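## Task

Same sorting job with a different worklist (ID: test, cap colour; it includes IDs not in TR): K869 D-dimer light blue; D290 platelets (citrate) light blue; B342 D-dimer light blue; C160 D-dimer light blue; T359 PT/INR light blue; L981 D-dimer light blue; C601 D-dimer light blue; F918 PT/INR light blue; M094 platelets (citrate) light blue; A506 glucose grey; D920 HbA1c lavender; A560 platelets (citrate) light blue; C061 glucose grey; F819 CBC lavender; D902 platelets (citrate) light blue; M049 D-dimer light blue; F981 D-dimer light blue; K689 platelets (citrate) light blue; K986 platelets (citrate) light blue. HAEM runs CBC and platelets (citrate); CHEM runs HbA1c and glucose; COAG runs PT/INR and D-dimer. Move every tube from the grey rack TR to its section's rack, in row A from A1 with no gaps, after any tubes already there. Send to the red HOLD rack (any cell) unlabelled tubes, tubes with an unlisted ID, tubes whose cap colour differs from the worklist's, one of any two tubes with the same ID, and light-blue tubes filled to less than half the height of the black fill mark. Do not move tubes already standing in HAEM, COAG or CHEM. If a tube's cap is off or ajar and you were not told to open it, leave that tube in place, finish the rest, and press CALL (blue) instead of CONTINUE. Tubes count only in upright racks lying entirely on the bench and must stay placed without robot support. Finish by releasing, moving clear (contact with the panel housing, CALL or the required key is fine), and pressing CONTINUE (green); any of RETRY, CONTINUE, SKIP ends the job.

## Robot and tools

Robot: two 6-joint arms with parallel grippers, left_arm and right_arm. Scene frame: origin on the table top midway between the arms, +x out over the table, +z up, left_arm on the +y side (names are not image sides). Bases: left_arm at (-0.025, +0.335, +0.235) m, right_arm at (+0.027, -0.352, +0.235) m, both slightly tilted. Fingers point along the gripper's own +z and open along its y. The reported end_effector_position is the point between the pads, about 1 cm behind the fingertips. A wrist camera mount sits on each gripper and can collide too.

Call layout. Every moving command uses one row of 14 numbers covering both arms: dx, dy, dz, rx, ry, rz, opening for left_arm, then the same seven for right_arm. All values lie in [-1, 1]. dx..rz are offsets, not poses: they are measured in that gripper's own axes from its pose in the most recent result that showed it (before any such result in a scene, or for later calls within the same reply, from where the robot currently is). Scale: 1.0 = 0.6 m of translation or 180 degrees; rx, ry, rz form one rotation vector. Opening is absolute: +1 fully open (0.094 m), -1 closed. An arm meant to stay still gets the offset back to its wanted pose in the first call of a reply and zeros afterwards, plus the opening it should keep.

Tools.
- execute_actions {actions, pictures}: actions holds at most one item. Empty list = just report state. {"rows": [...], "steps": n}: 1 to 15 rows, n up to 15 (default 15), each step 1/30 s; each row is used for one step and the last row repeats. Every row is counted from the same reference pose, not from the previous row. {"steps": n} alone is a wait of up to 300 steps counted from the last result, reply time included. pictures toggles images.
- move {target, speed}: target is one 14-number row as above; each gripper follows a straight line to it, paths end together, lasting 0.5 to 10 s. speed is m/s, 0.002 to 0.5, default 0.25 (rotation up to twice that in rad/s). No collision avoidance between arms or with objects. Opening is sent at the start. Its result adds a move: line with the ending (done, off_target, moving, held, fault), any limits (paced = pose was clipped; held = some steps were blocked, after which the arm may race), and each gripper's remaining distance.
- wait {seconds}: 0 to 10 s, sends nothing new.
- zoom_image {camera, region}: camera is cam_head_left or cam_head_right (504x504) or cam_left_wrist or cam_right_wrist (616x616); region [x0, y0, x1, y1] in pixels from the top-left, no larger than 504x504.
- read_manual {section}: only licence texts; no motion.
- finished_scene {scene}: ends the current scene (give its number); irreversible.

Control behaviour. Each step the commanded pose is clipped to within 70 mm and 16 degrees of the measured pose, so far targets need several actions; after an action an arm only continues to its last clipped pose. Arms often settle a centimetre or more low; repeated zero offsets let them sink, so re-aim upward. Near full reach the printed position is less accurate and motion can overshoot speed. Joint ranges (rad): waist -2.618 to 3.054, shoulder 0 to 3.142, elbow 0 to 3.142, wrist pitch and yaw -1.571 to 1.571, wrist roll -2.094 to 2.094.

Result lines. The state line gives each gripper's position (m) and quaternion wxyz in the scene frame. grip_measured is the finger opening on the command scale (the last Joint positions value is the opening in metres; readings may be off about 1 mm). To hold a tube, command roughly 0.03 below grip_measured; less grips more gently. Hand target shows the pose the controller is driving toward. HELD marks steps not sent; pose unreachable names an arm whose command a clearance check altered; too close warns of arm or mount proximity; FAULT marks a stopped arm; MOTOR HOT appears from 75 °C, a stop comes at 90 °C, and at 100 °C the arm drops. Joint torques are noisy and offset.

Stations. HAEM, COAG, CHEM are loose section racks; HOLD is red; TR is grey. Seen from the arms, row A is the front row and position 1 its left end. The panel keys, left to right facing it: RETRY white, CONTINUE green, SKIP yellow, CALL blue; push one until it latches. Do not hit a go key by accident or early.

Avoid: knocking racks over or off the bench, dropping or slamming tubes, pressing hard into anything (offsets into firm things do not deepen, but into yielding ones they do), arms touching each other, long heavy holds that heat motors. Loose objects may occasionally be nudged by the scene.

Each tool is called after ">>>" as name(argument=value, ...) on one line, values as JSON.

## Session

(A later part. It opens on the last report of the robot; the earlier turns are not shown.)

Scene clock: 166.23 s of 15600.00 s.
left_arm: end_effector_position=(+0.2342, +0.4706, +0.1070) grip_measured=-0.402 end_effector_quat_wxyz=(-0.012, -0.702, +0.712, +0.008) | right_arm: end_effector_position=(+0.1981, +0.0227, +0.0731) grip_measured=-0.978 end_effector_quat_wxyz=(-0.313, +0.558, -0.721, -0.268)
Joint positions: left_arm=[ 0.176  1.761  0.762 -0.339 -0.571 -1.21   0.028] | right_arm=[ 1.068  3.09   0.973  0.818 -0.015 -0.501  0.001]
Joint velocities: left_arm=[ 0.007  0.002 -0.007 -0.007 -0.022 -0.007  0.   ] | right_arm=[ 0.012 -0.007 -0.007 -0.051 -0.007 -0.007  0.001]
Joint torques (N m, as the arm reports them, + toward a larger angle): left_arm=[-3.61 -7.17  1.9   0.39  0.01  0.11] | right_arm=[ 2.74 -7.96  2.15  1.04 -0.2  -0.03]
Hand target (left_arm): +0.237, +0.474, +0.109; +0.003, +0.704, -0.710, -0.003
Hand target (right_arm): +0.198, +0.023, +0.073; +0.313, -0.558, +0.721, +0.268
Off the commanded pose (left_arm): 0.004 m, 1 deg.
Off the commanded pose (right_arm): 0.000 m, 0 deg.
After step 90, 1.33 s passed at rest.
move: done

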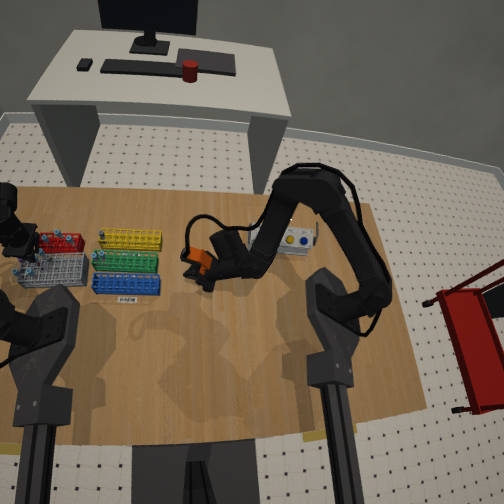

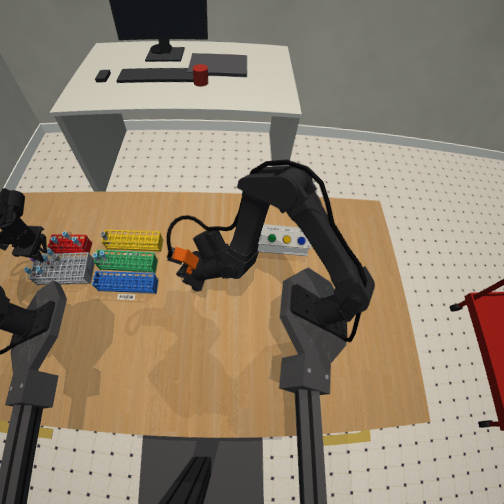

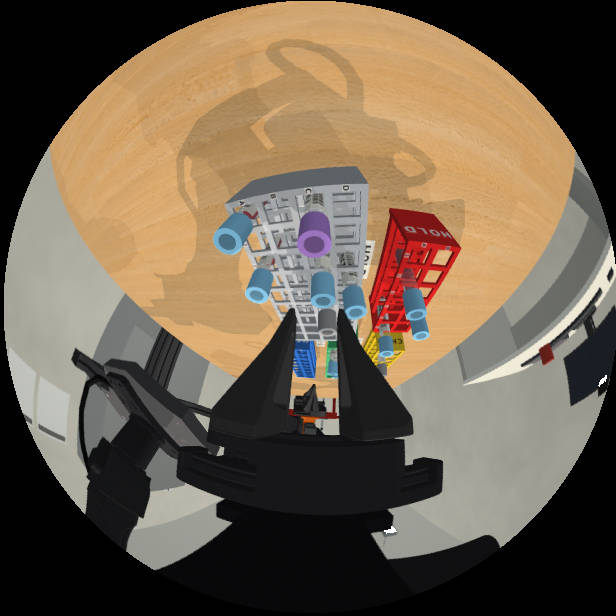

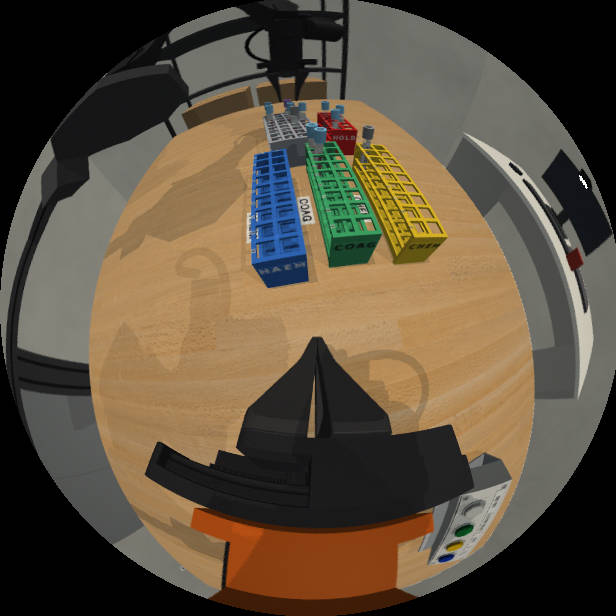

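>>> execute_actions(actions=[{"rows":[[-0.012,-0.005,0,0.007,-0.01,0,-0.48,0,0,0,0,0,0,-1]],"steps":12}])

Scene clock: 169.33 s of 15600.00 s.
left_arm: end_effector_position=(+0.2397, +0.4724, +0.1069) grip_measured=-0.478 end_effector_quat_wxyz=(-0.002, -0.700, +0.714, +0.003) | right_arm: end_effector_position=(+0.1981, +0.0227, +0.0731) grip_measured=-0.978 end_effector_quat_wxyz=(-0.313, +0.558, -0.721, -0.268)
Joint positions: left_arm=[ 0.176  1.761  0.762 -0.313 -0.57  -1.19   0.025] | right_arm=[ 1.068  3.09   0.973  0.818 -0.015 -0.501  0.001]
Joint velocities: left_arm=[-0.012 -0.007 -0.007  0.022 -0.007 -0.022  0.001] | right_arm=[-0.012 -0.017  0.002 -0.022 -0.095 -0.022 -0.   ]
Joint torques (N m, as the arm reports them, + toward a larger angle): left_arm=[-3.43 -6.77  1.58  0.4  -0.23  0.06] | right_arm=[ 2.67 -7.98  2.11  1.03 -0.2  -0.03]
Hand target (left_arm): +0.237, +0.478, +0.107; -0.006, +0.702, -0.712, -0.011
Hand target (right_arm): +0.198, +0.023, +0.073; +0.313, -0.558, +0.721, +0.268
Off the commanded pose (left_arm): 0.006 m, 1 deg.
Off the commanded pose (right_arm): 0.000 m, 0 deg.
Steps of this call (steps 1 to 81: nothing new was sent; steps 82 to 93: all 12 steps of this action). Readings (end_effector_position):
82: left_arm (+0.2351, +0.4707, +0.1069) | right_arm (+0.1981, +0.0227, +0.0731)
83: left_arm (+0.2359, +0.4710, +0.1069) | right_arm (+0.1981, +0.0227, +0.0731)
85: left_arm (+0.2375, +0.4716, +0.1069) | right_arm (+0.1981, +0.0227, +0.0731)
89: left_arm (+0.2391, +0.4722, +0.1069) | right_arm (+0.1981, +0.0227, +0.0731)
93: the state above

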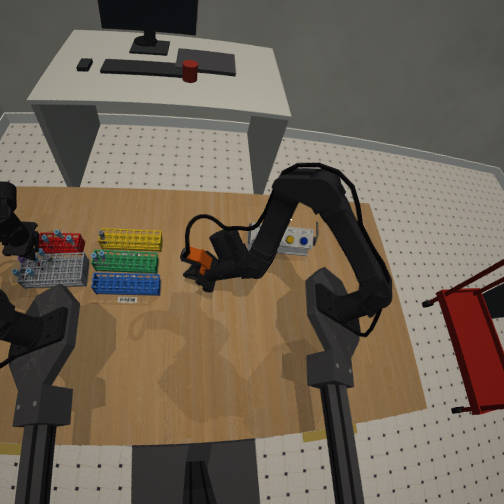

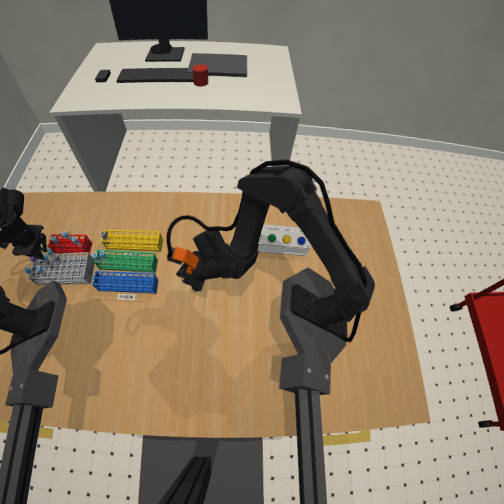

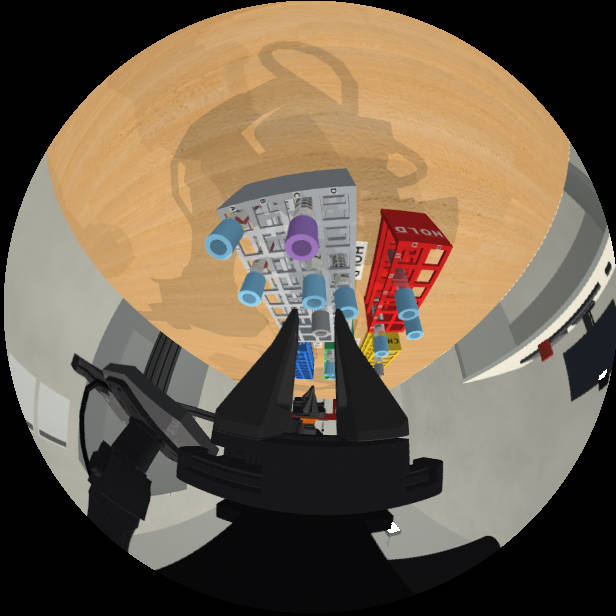

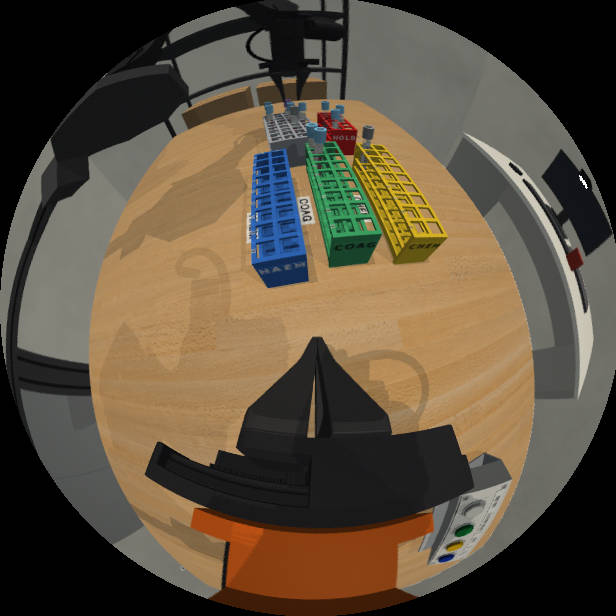

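>>> move(target=[0.002,0.014,0.053,-0.004,0.004,0.004,-0.48,0,0,0,0,0,0,-1], speed=0.04)

Scene clock: 172.73 s of 15600.00 s.
left_arm: end_effector_position=(+0.2557, +0.4810, +0.0983) grip_measured=-0.478 end_effector_quat_wxyz=(+0.025, -0.704, +0.710, -0.023) | right_arm: end_effector_position=(+0.1981, +0.0227, +0.0731) grip_measured=-0.978 end_effector_quat_wxyz=(-0.313, +0.558, -0.721, -0.268)
Joint positions: left_arm=[ 0.214  1.774  0.753 -0.188 -0.531 -1.117  0.025] | right_arm=[ 1.068  3.09   0.973  0.818 -0.015 -0.501  0.001]
Joint velocities: left_arm=[-0.007  0.012 -0.012  0.066  0.007  0.007 -0.001] | right_arm=[ 0.007 -0.012  0.002  0.051  0.022 -0.007 -0.002]
Joint torques (N m, as the arm reports them, + toward a larger angle): left_arm=[-1.67 -1.75  0.35  0.45 -0.17  0.07] | right_arm=[ 2.64 -7.98  2.    1.03 -0.18 -0.03]
Hand target (left_arm): +0.230, +0.471, +0.078; +0.012, +0.695, -0.719, -0.003
Hand target (right_arm): +0.198, +0.023, +0.073; +0.313, -0.558, +0.721, +0.268
Off the commanded pose (left_arm): 0.035 m, 5 deg.
Off the commanded pose (right_arm): 0.000 m, 0 deg.
move: off_target (left_arm)

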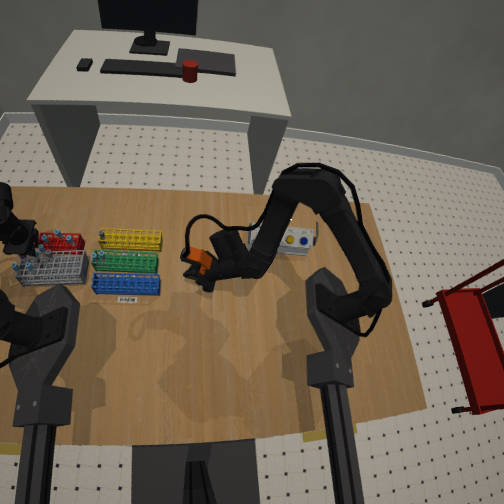

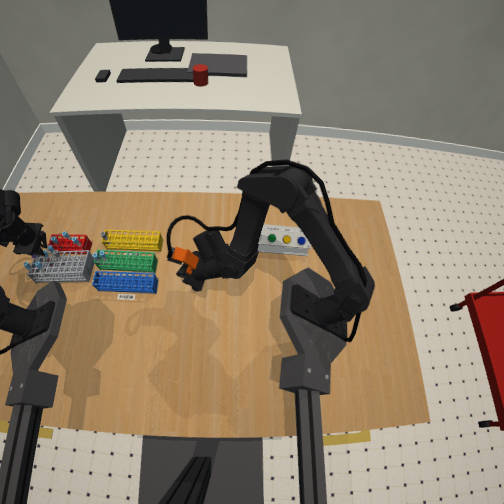

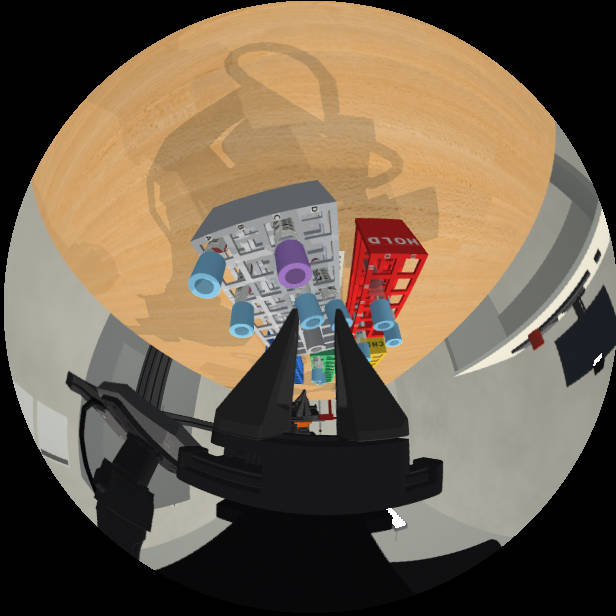

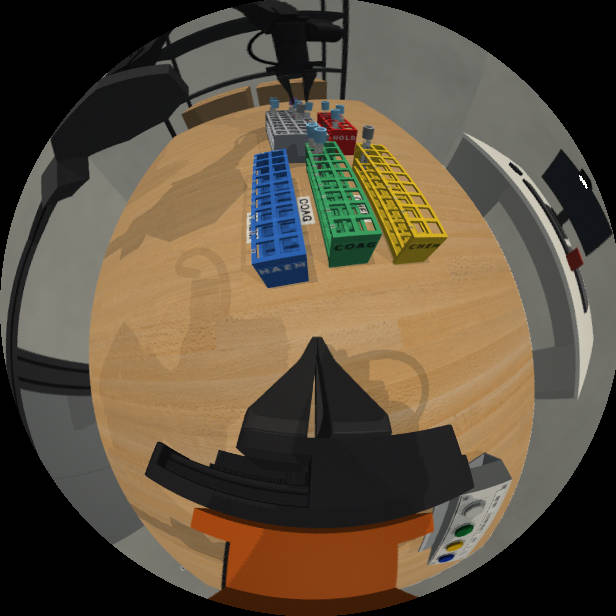

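>>> move(target=[0,0.012,-0.075,-0.017,0,0,-0.48,0,0,0,0,0,0,-1], speed=0.04)

>>> move(target=[0,0,0,0,0,-0.2,-0.4,0,0,0,0,0,0,-1], speed=0.4)

Scene clock: 178.10 s of 15600.00 s.
left_arm: end_effector_position=(+0.2383, +0.4750, +0.1325) grip_measured=-0.478 end_effector_quat_wxyz=(-0.010, -0.703, +0.711, -0.006) | right_arm: end_effector_position=(+0.1981, +0.0227, +0.0731) grip_measured=-0.978 end_effector_quat_wxyz=(-0.313, +0.558, -0.721, -0.268)
Joint positions: left_arm=[ 0.146  1.675  0.789 -0.452 -0.555 -1.238  0.025] | right_arm=[ 1.068  3.09   0.973  0.818 -0.015 -0.501  0.001]
Joint velocities: left_arm=[ 0.002 -0.007 -0.027 -0.081 -0.066 -0.007 -0.   ] | right_arm=[-0.027 -0.017  0.002 -0.007  0.051  0.066  0.001]
Joint torques (N m, as the arm reports them, + toward a larger angle): left_arm=[-4.87 -7.25  4.29  0.05 -0.22 -0.04] | right_arm=[ 2.73 -7.86  2.07  1.05 -0.2  -0.01]
Hand target (left_arm): +0.246, +0.481, +0.143; -0.006, +0.704, -0.710, +0.004
Hand target (right_arm): +0.198, +0.023, +0.073; +0.313, -0.558, +0.721, +0.268
Off the commanded pose (left_arm): 0.014 m, 2 deg.
Off the commanded pose (right_arm): 0.000 m, 0 deg.
After step 90, 0.73 s passed at rest.
move: off_target (left_arm)

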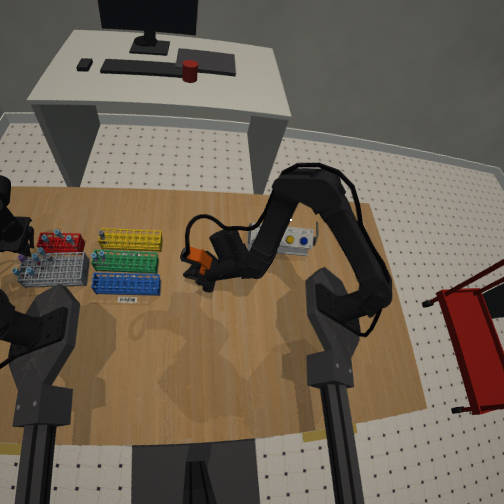

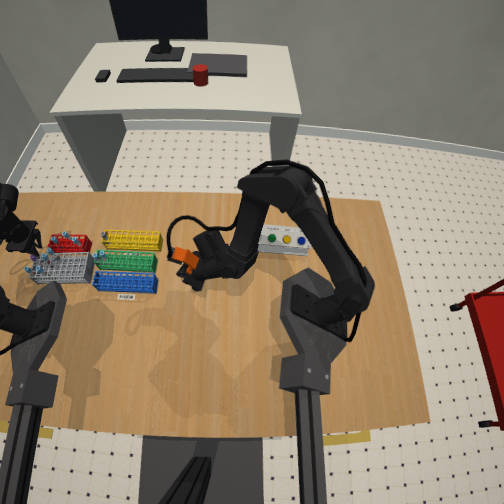

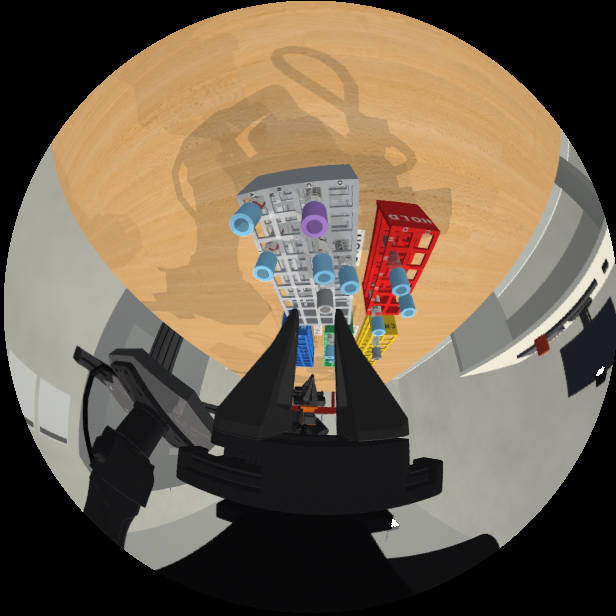

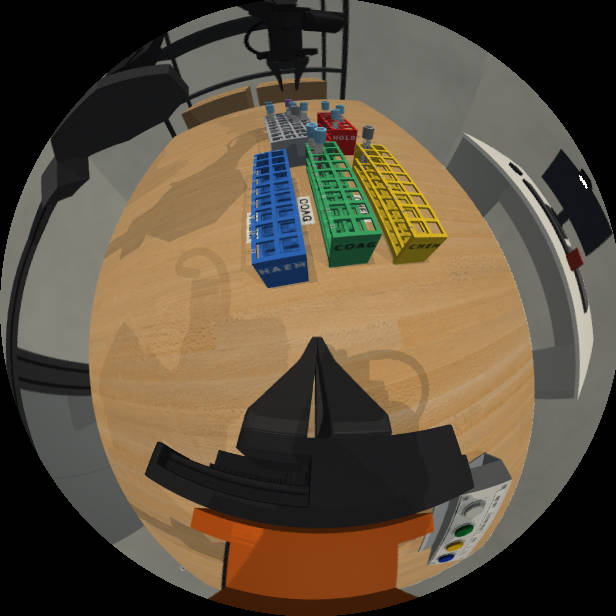

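Scene clock: 179.57 s of 15600.00 s.
left_arm: end_effector_position=(+0.2386, +0.4742, +0.1325) grip_measured=-0.402 end_effector_quat_wxyz=(+0.013, +0.886, -0.463, +0.004) | right_arm: end_effector_position=(+0.1981, +0.0227, +0.0731) grip_measured=-0.978 end_effector_quat_wxyz=(-0.313, +0.558, -0.721, -0.268)
Joint positions: left_arm=[ 0.146  1.675  0.789 -0.452 -0.551 -1.856  0.028] | right_arm=[ 1.068  3.09   0.973  0.818 -0.015 -0.501  0.001]
Joint velocities: left_arm=[ 0.017  0.012 -0.022  0.022  0.022 -0.007 -0.   ] | right_arm=[-0.002  0.017 -0.007  0.022  0.081  0.022  0.001]
Joint torques (N m, as the arm reports them, + toward a larger angle): left_arm=[-3.52 -5.71  2.83  0.26 -0.08 -0.08] | right_arm=[ 2.76 -7.96  2.01  1.03 -0.22 -0.01]
Hand target (left_arm): +0.238, +0.475, +0.133; +0.011, +0.888, -0.459, +0.002
Hand target (right_arm): +0.198, +0.023, +0.073; +0.313, -0.558, +0.721, +0.268
Off the commanded pose (left_arm): 0.001 m, 1 deg.
Off the commanded pose (right_arm): 0.000 m, 0 deg.
move: done

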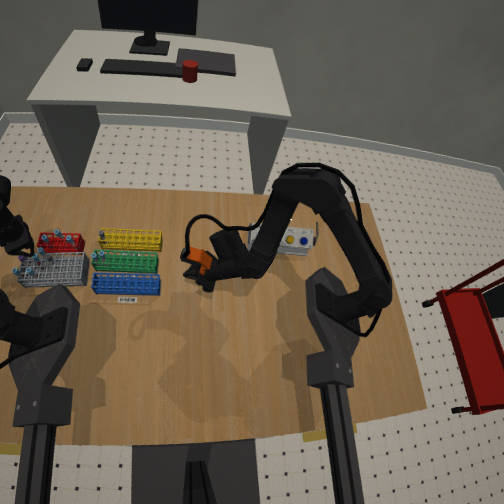

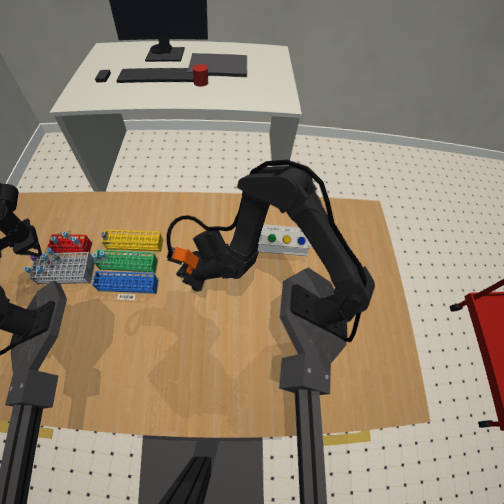

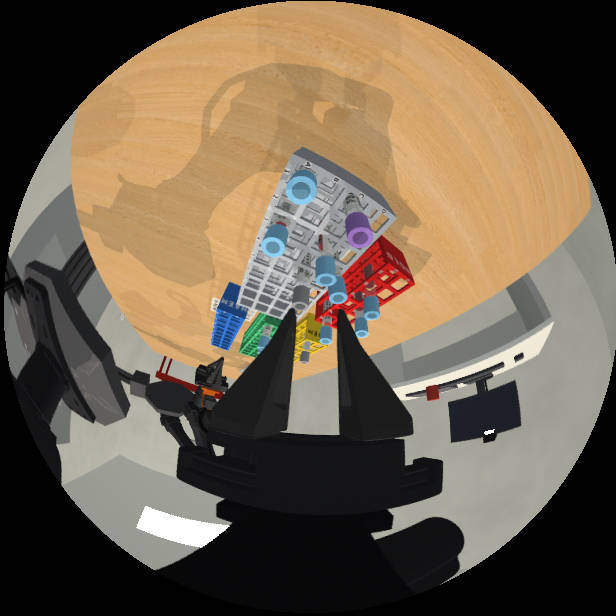

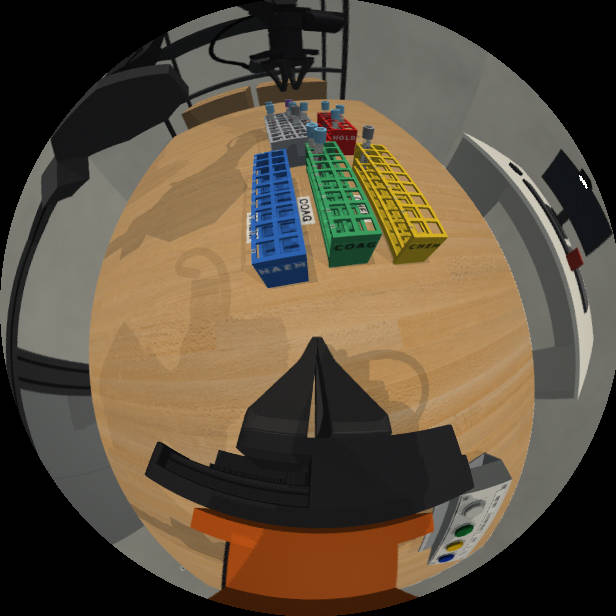

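>>> move(target=[0,0.006,0.096,-0.002,-0.003,-0.05,-0.4,0,0,0,0,0,0,-1], speed=0.05)

>>> zoom_image(camera="cam_left_wrist", region=[220,160,440,380])

Scene clock: 185.20 s of 15600.00 s.
left_arm: end_effector_position=(+0.2434, +0.4764, +0.0813) grip_measured=-0.402 end_effector_quat_wxyz=(+0.004, +0.920, -0.391, +0.006) | right_arm: end_effector_position=(+0.1981, +0.0227, +0.0731) grip_measured=-0.978 end_effector_quat_wxyz=(-0.313, +0.558, -0.721, -0.268)
Joint positions: left_arm=[ 0.242  1.836  0.759 -0.187 -0.534 -1.897  0.028] | right_arm=[ 1.068  3.09   0.973  0.818 -0.015 -0.501  0.001]
Joint velocities: left_arm=[-0.002 -0.012  0.017  0.007 -0.037 -0.037 -0.   ] | right_arm=[ 0.007  0.027  0.007 -0.007 -0.037 -0.095  0.   ]
Joint torques (N m, as the arm reports them, + toward a larger angle): left_arm=[-3.48 -4.95  0.81  0.36 -0.06 -0.09] | right_arm=[ 2.71 -7.93  1.98  1.03 -0.19 -0.03]
Hand target (left_arm): +0.235, +0.470, +0.075; +0.013, +0.920, -0.392, -0.003
Hand target (right_arm): +0.198, +0.023, +0.073; +0.313, -0.558, +0.721, +0.268
Off the commanded pose (left_arm): 0.012 m, 1 deg.
Off the commanded pose (right_arm): 0.000 m, 0 deg.
After step 90, 0.63 s passed at rest.
move: off_target (left_arm)

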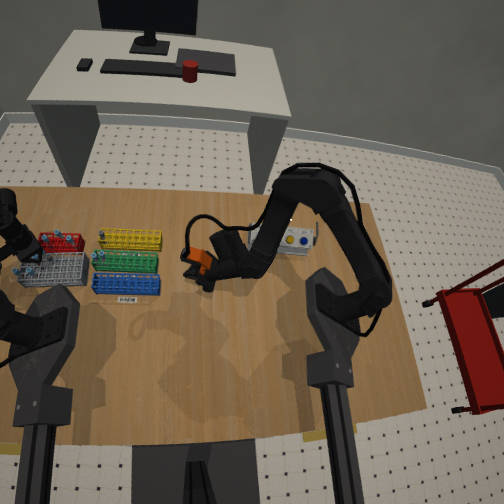

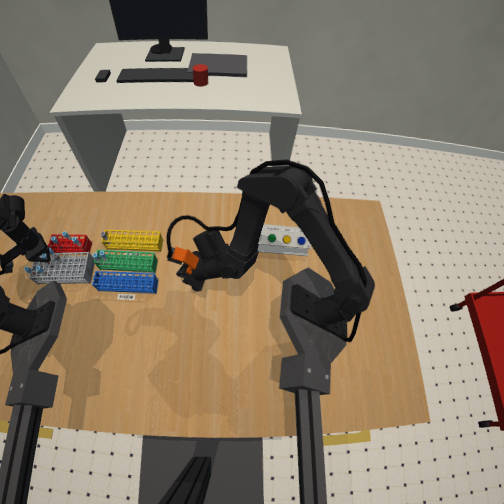

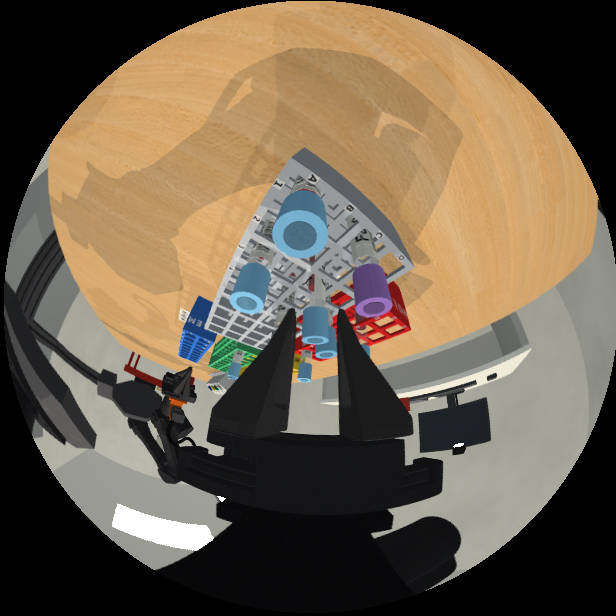

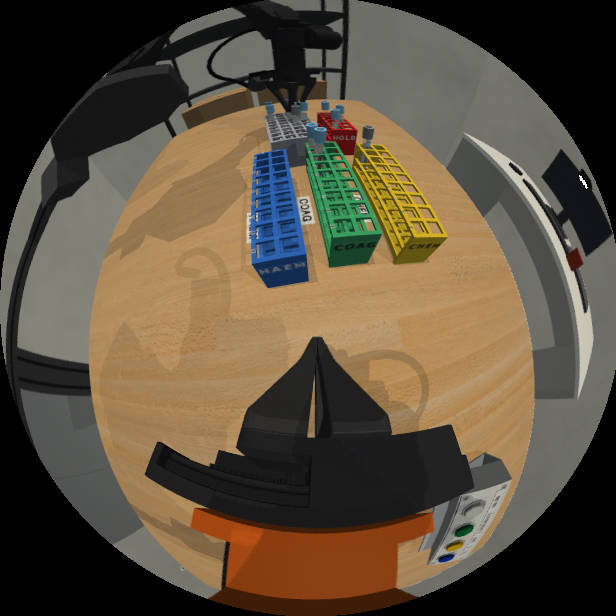

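Region (220, 160, 440, 380) of cam_left_wrist's 616x616 image, scaled by 2.291, with more detail than that image has.

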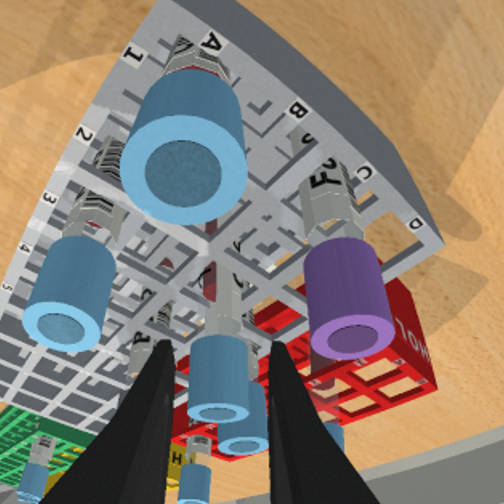

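>>> execute_actions(actions=[{"rows":[[0,0,0,0,0,0,-0.73,0,0,0,0,0,0,-1]],"steps":8}], pictures=false)

>>> move(target=[0.005,-0.01,-0.18,0.005,0,0.04,-0.73,0,0,0,0,0,0,-1], speed=0.12)

>>> move(target=[0.265,0.247,0,0,0,0.84,-0.73,0,0,0,0,0,0,-1], speed=0.5)

>>> zoom_image(camera="cam_right_wrist", region=[240,50,340,150])

>>> zoom_image(camera="cam_left_wrist", region=[240,200,390,350])

Scene clock: 192.57 s of 15600.00 s.
left_arm: end_effector_position=(+0.2437, +0.4765, +0.0813) grip_measured=-0.711 end_effector_quat_wxyz=(+0.004, +0.920, -0.391, +0.006) | right_arm: end_effector_position=(+0.1981, +0.0227, +0.0731) grip_measured=-0.978 end_effector_quat_wxyz=(-0.313, +0.558, -0.721, -0.268)
Joint positions: left_arm=[ 0.242  1.836  0.759 -0.185 -0.534 -1.898  0.014] | right_arm=[ 1.068  3.09   0.973  0.818 -0.015 -0.501  0.001]
Joint velocities: left_arm=[-0.012  0.007 -0.012 -0.022 -0.022  0.007  0.   ] | right_arm=[ 0.007 -0.002 -0.007 -0.022  0.081 -0.037 -0.001]
Joint torques (N m, as the arm reports them, + toward a larger angle): left_arm=[-3.78 -6.4   1.9   0.27 -0.03 -0.02] | right_arm=[ 2.72 -7.94  2.07  1.04 -0.18  0.  ]
Hand target (left_arm): +0.243, +0.476, +0.081; +0.004, +0.920, -0.391, +0.006
Hand target (right_arm): +0.198, +0.023, +0.073; +0.313, -0.558, +0.721, +0.268
Off the commanded pose (left_arm): 0.000 m, 0 deg.
Off the commanded pose (right_arm): 0.000 m, 0 deg.
Steps of this call (steps 1 to 90: nothing new was sent; then 4.10 s passed at rest; steps 91 to 98: all 8 steps of this action). Readings (end_effector_position):
91: left_arm (+0.2437, +0.4765, +0.0813) | right_arm (+0.1981, +0.0227, +0.0731)
92: left_arm (+0.2437, +0.4765, +0.0813) | right_arm (+0.1981, +0.0227, +0.0731)
94: left_arm (+0.2437, +0.4765, +0.0813) | right_arm (+0.1981, +0.0227, +0.0731)
98: the state above

Scene clock: 194.37 s of 15600.00 s.
left_arm: end_effector_position=(+0.2466, +0.4755, +0.1800) grip_measured=-0.711 end_effector_quat_wxyz=(+0.008, +0.895, -0.446, +0.010) | right_arm: end_effector_position=(+0.1981, +0.0227, +0.0731) grip_measured=-0.978 end_effector_quat_wxyz=(-0.313, +0.558, -0.721, -0.268)
Joint positions: left_arm=[ 0.044  1.584  0.878 -0.678 -0.57  -2.002  0.014] | right_arm=[ 1.068  3.09   0.973  0.818 -0.015 -0.501  0.001]
Joint velocities: left_arm=[-0.017 -0.022 -0.017 -0.066 -0.022 -0.037  0.   ] | right_arm=[-0.017 -0.022  0.022 -0.037  0.037  0.007 -0.001]
Joint torques (N m, as the arm reports them, + toward a larger angle): left_arm=[-4.76 -6.48  5.06  0.   -0.17 -0.09] | right_arm=[ 2.66 -7.9   2.1   1.03 -0.21 -0.01]
Hand target (left_arm): +0.250, +0.480, +0.190; -0.004, +0.894, -0.448, +0.011
Hand target (right_arm): +0.198, +0.023, +0.073; +0.313, -0.558, +0.721, +0.268
Off the commanded pose (left_arm): 0.011 m, 1 deg.
Off the commanded pose (right_arm): 0.000 m, 0 deg.
move: off_target (left_arm)

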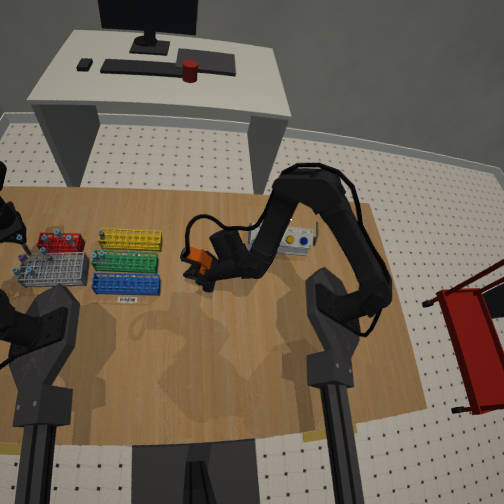

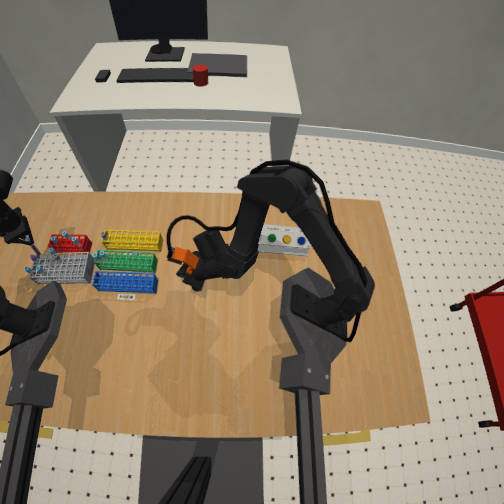

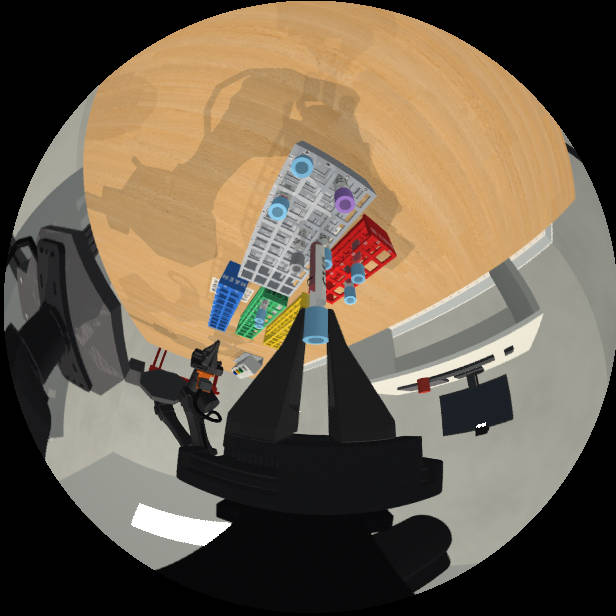

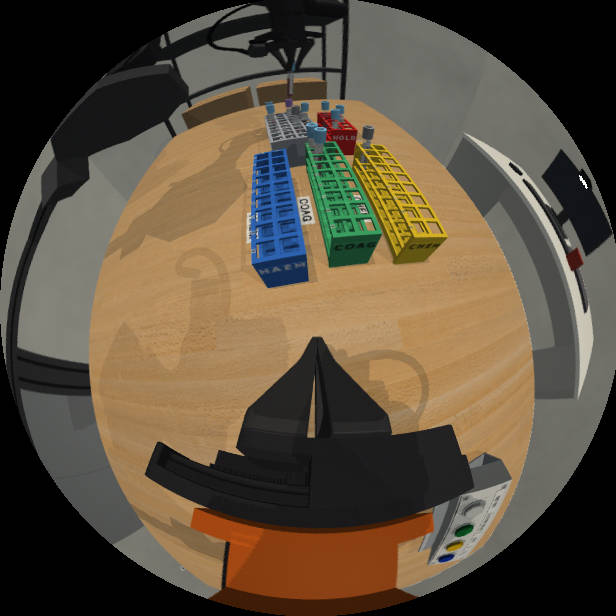

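Scene clock: 197.70 s of 15600.00 s.
left_arm: end_effector_position=(+0.2125, +0.2670, +0.1842) grip_measured=-0.710 end_effector_quat_wxyz=(-0.002, +0.205, +0.979, -0.006) | right_arm: end_effector_position=(+0.1981, +0.0227, +0.0731) grip_measured=-0.978 end_effector_quat_wxyz=(-0.313, +0.558, -0.721, -0.268)
Joint positions: left_arm=[-0.635  2.045  0.85  -0.657 -0.547 -0.192  0.014] | right_arm=[ 1.068  3.09   0.973  0.818 -0.015 -0.501  0.001]
Joint velocities: left_arm=[-0.012 -0.007 -0.002 -0.081 -0.022 -0.037  0.   ] | right_arm=[-0.007 -0.002 -0.007 -0.007 -0.022 -0.037 -0.002]
Joint torques (N m, as the arm reports them, + toward a larger angle): left_arm=[-5.57 -4.25  5.21  0.45  0.04  0.04] | right_arm=[ 2.73 -8.03  2.08  1.03 -0.19 -0.02]
Hand target (left_arm): +0.220, +0.257, +0.187; +0.010, +0.210, +0.978, -0.014
Hand target (right_arm): +0.198, +0.023, +0.073; +0.313, -0.558, +0.721, +0.268
Off the commanded pose (left_arm): 0.014 m, 1 deg.
Off the commanded pose (right_arm): 0.000 m, 0 deg.
move: off_target (left_arm)

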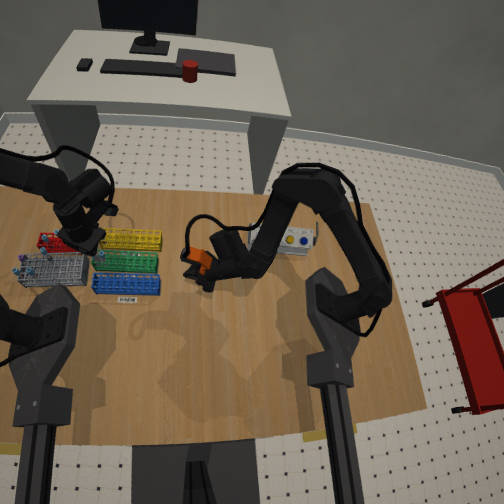

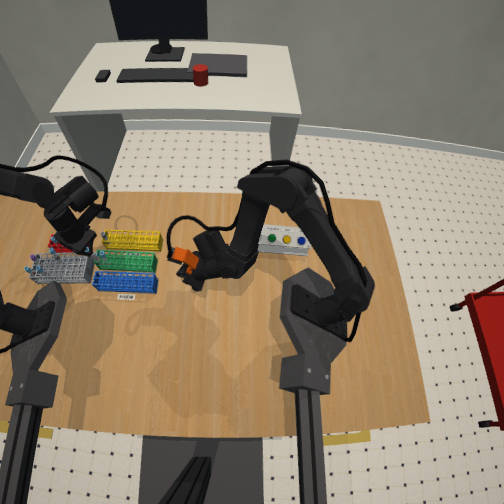

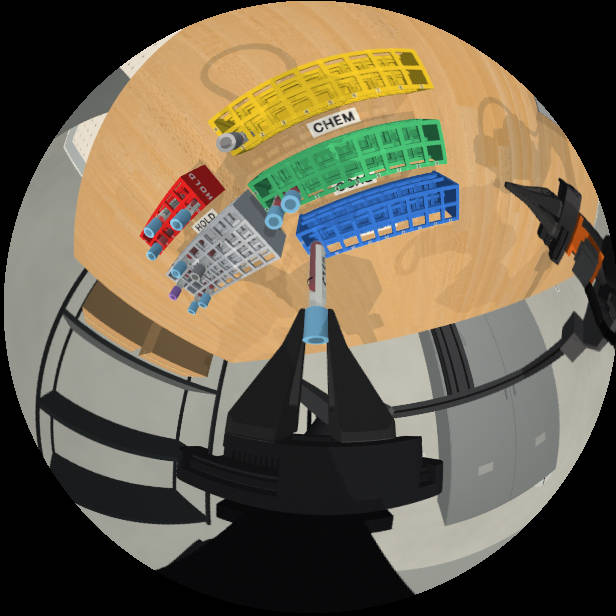

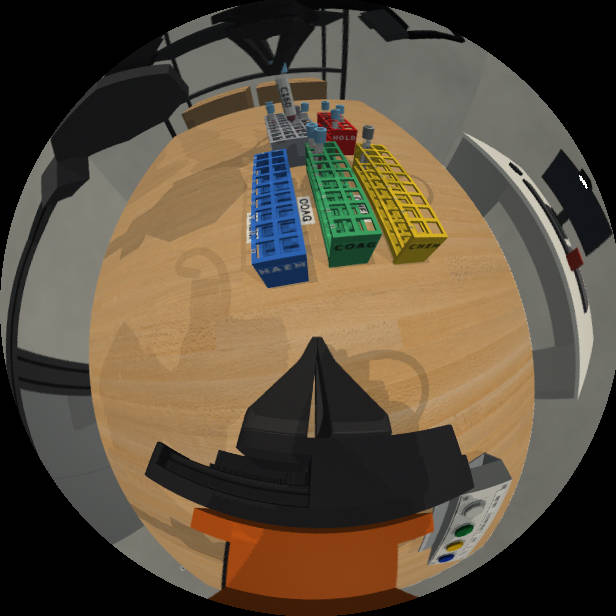

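Region (240, 50, 340, 150) of cam_right_wrist's 616x616 image, scaled by 5.040, with more detail than that image has.

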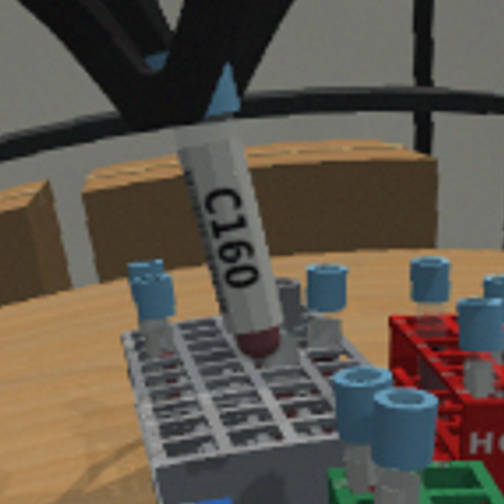

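Region (240, 200, 390, 350) of cam_left_wrist's 616x616 image, scaled by 3.360, with more detail than that image has.

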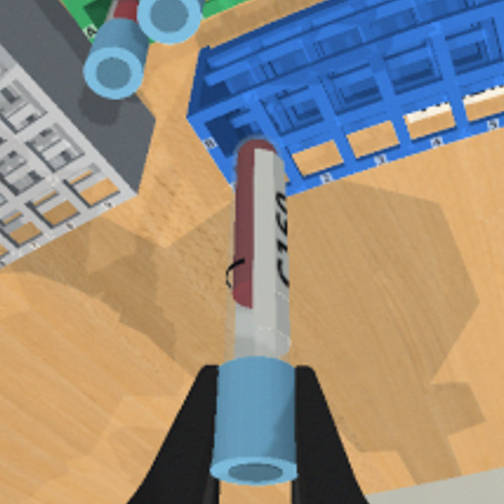

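>>> move(target=[-0.08,0.01,0,0,0,0.375,-0.73,0,0,0,0,0,0,-1], speed=0.4)

>>> move(target=[0,-0.01,0.04,0.003,0.05,0.004,-0.73,0,0,0,0,0,0,-1], speed=0.08)

>>> zoom_image(camera="cam_left_wrist", region=[240,200,390,350])

Scene clock: 204.93 s of 15600.00 s.
left_arm: end_effector_position=(+0.2567, +0.2527, +0.1847) grip_measured=-0.710 end_effector_quat_wxyz=(+0.008, +0.710, +0.704, -0.004) | right_arm: end_effector_position=(+0.1981, +0.0227, +0.0731) grip_measured=-0.978 end_effector_quat_wxyz=(-0.313, +0.558, -0.721, -0.268)
Joint positions: left_arm=[-0.599  2.157  1.034 -0.691 -0.557  1.023  0.014] | right_arm=[ 1.068  3.09   0.973  0.818 -0.015 -0.501  0.001]
Joint velocities: left_arm=[ 0.002 -0.002 -0.017 -0.007  0.007  0.037 -0.001] | right_arm=[-0.012  0.012 -0.022 -0.051 -0.125 -0.007 -0.   ]
Joint torques (N m, as the arm reports them, + toward a larger angle): left_arm=[-4.57 -5.19  5.27  0.1  -0.04  0.05] | right_arm=[ 2.71 -8.01  2.01  1.04 -0.2  -0.03]
Hand target (left_arm): +0.258, +0.253, +0.183; +0.002, +0.714, +0.700, -0.006
Hand target (right_arm): +0.198, +0.023, +0.073; +0.313, -0.558, +0.721, +0.268
Off the commanded pose (left_arm): 0.002 m, 1 deg.
Off the commanded pose (right_arm): 0.000 m, 0 deg.
After step 90, 2.10 s passed at rest.
move: done

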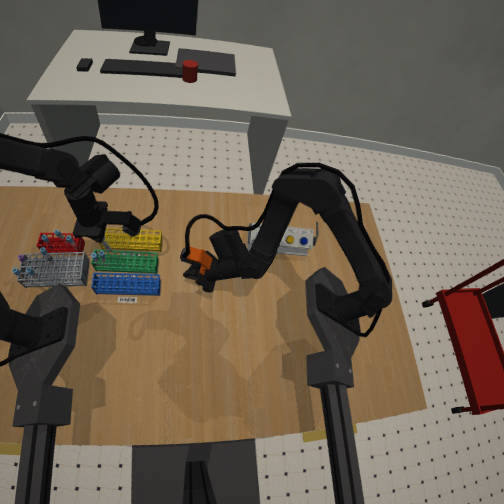

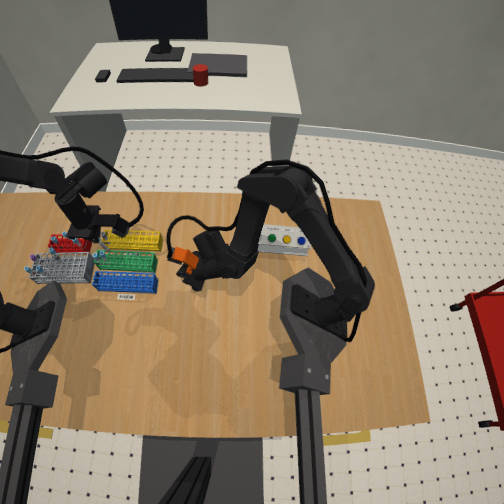

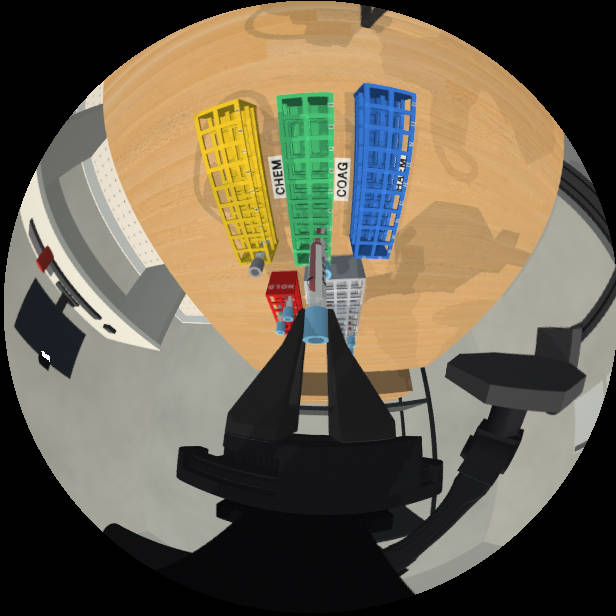

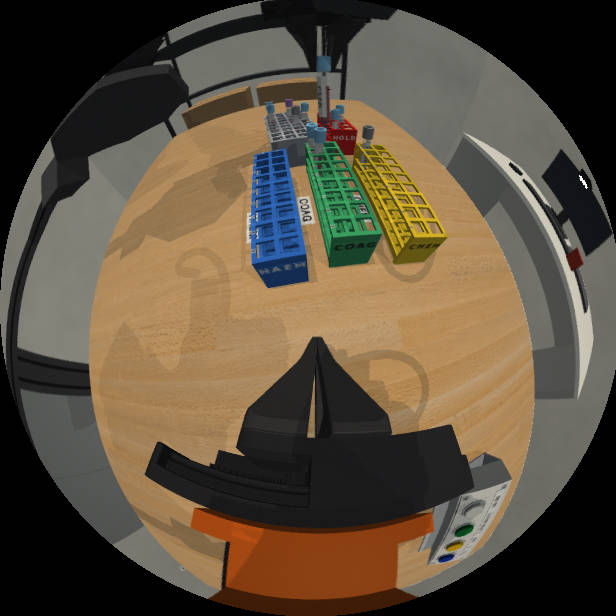

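Scene clock: 206.23 s of 15600.00 s.
left_arm: end_effector_position=(+0.2481, +0.2572, +0.1575) grip_measured=-0.710 end_effector_quat_wxyz=(-0.048, +0.708, +0.703, +0.043) | right_arm: end_effector_position=(+0.1981, +0.0227, +0.0731) grip_measured=-0.978 end_effector_quat_wxyz=(-0.313, +0.558, -0.721, -0.268)
Joint positions: left_arm=[-0.608  2.292  1.054 -0.696 -0.669  0.946  0.014] | right_arm=[ 1.068  3.09   0.973  0.818 -0.015 -0.501  0.001]
Joint velocities: left_arm=[ 0.002  0.002 -0.002 -0.007 -0.066  0.066  0.   ] | right_arm=[-0.007  0.002 -0.017 -0.051 -0.022 -0.022 -0.001]
Joint torques (N m, as the arm reports them, + toward a larger angle): left_arm=[-6.65 -5.63  4.87 -0.11 -0.05 -0.08] | right_arm=[ 2.64 -7.88  2.04  1.03 -0.2   0.  ]
Hand target (left_arm): +0.250, +0.252, +0.160; -0.049, +0.713, +0.698, +0.049
Hand target (right_arm): +0.198, +0.023, +0.073; +0.313, -0.558, +0.721, +0.268
Off the commanded pose (left_arm): 0.006 m, 1 deg.
Off the commanded pose (right_arm): 0.000 m, 0 deg.
move: done

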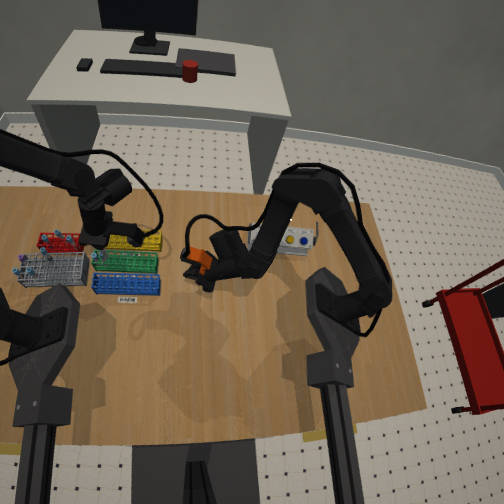

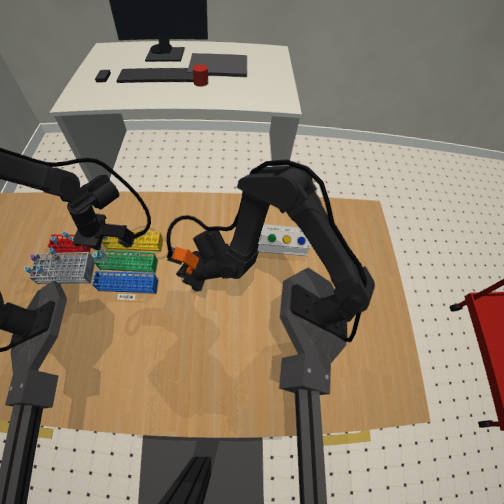

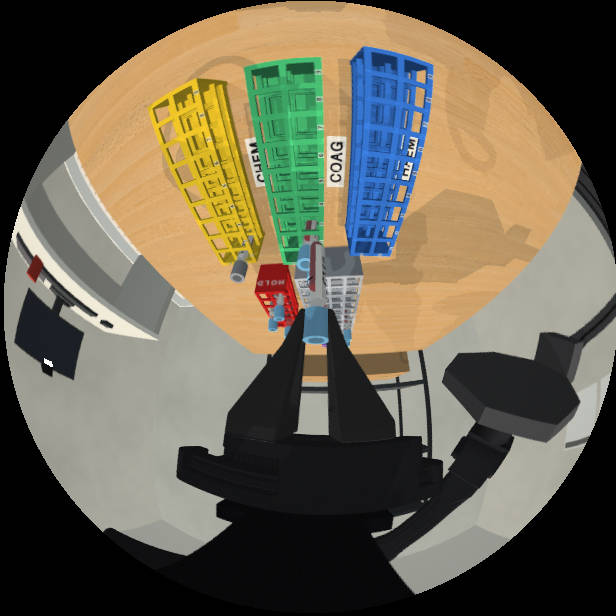

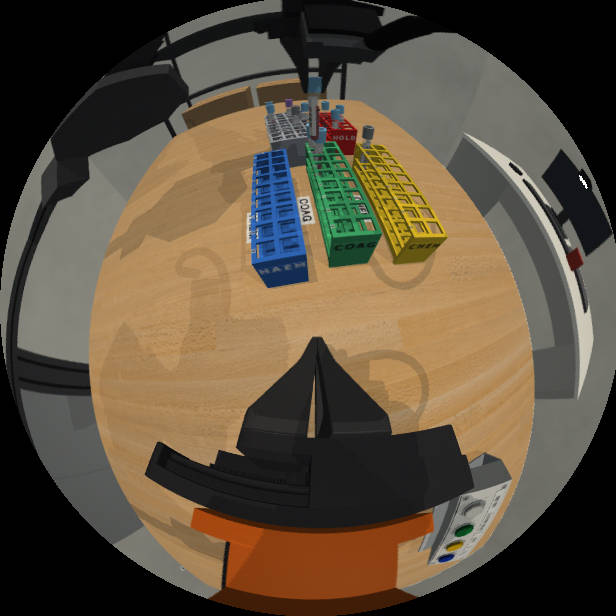

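Region (240, 200, 390, 350) of cam_left_wrist's 616x616 image, scaled by 3.360, with more detail than that image has.

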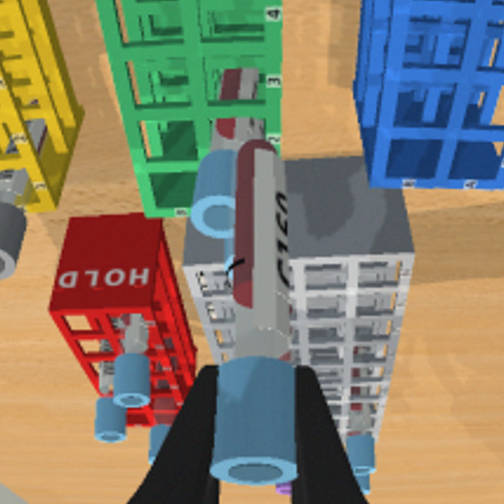

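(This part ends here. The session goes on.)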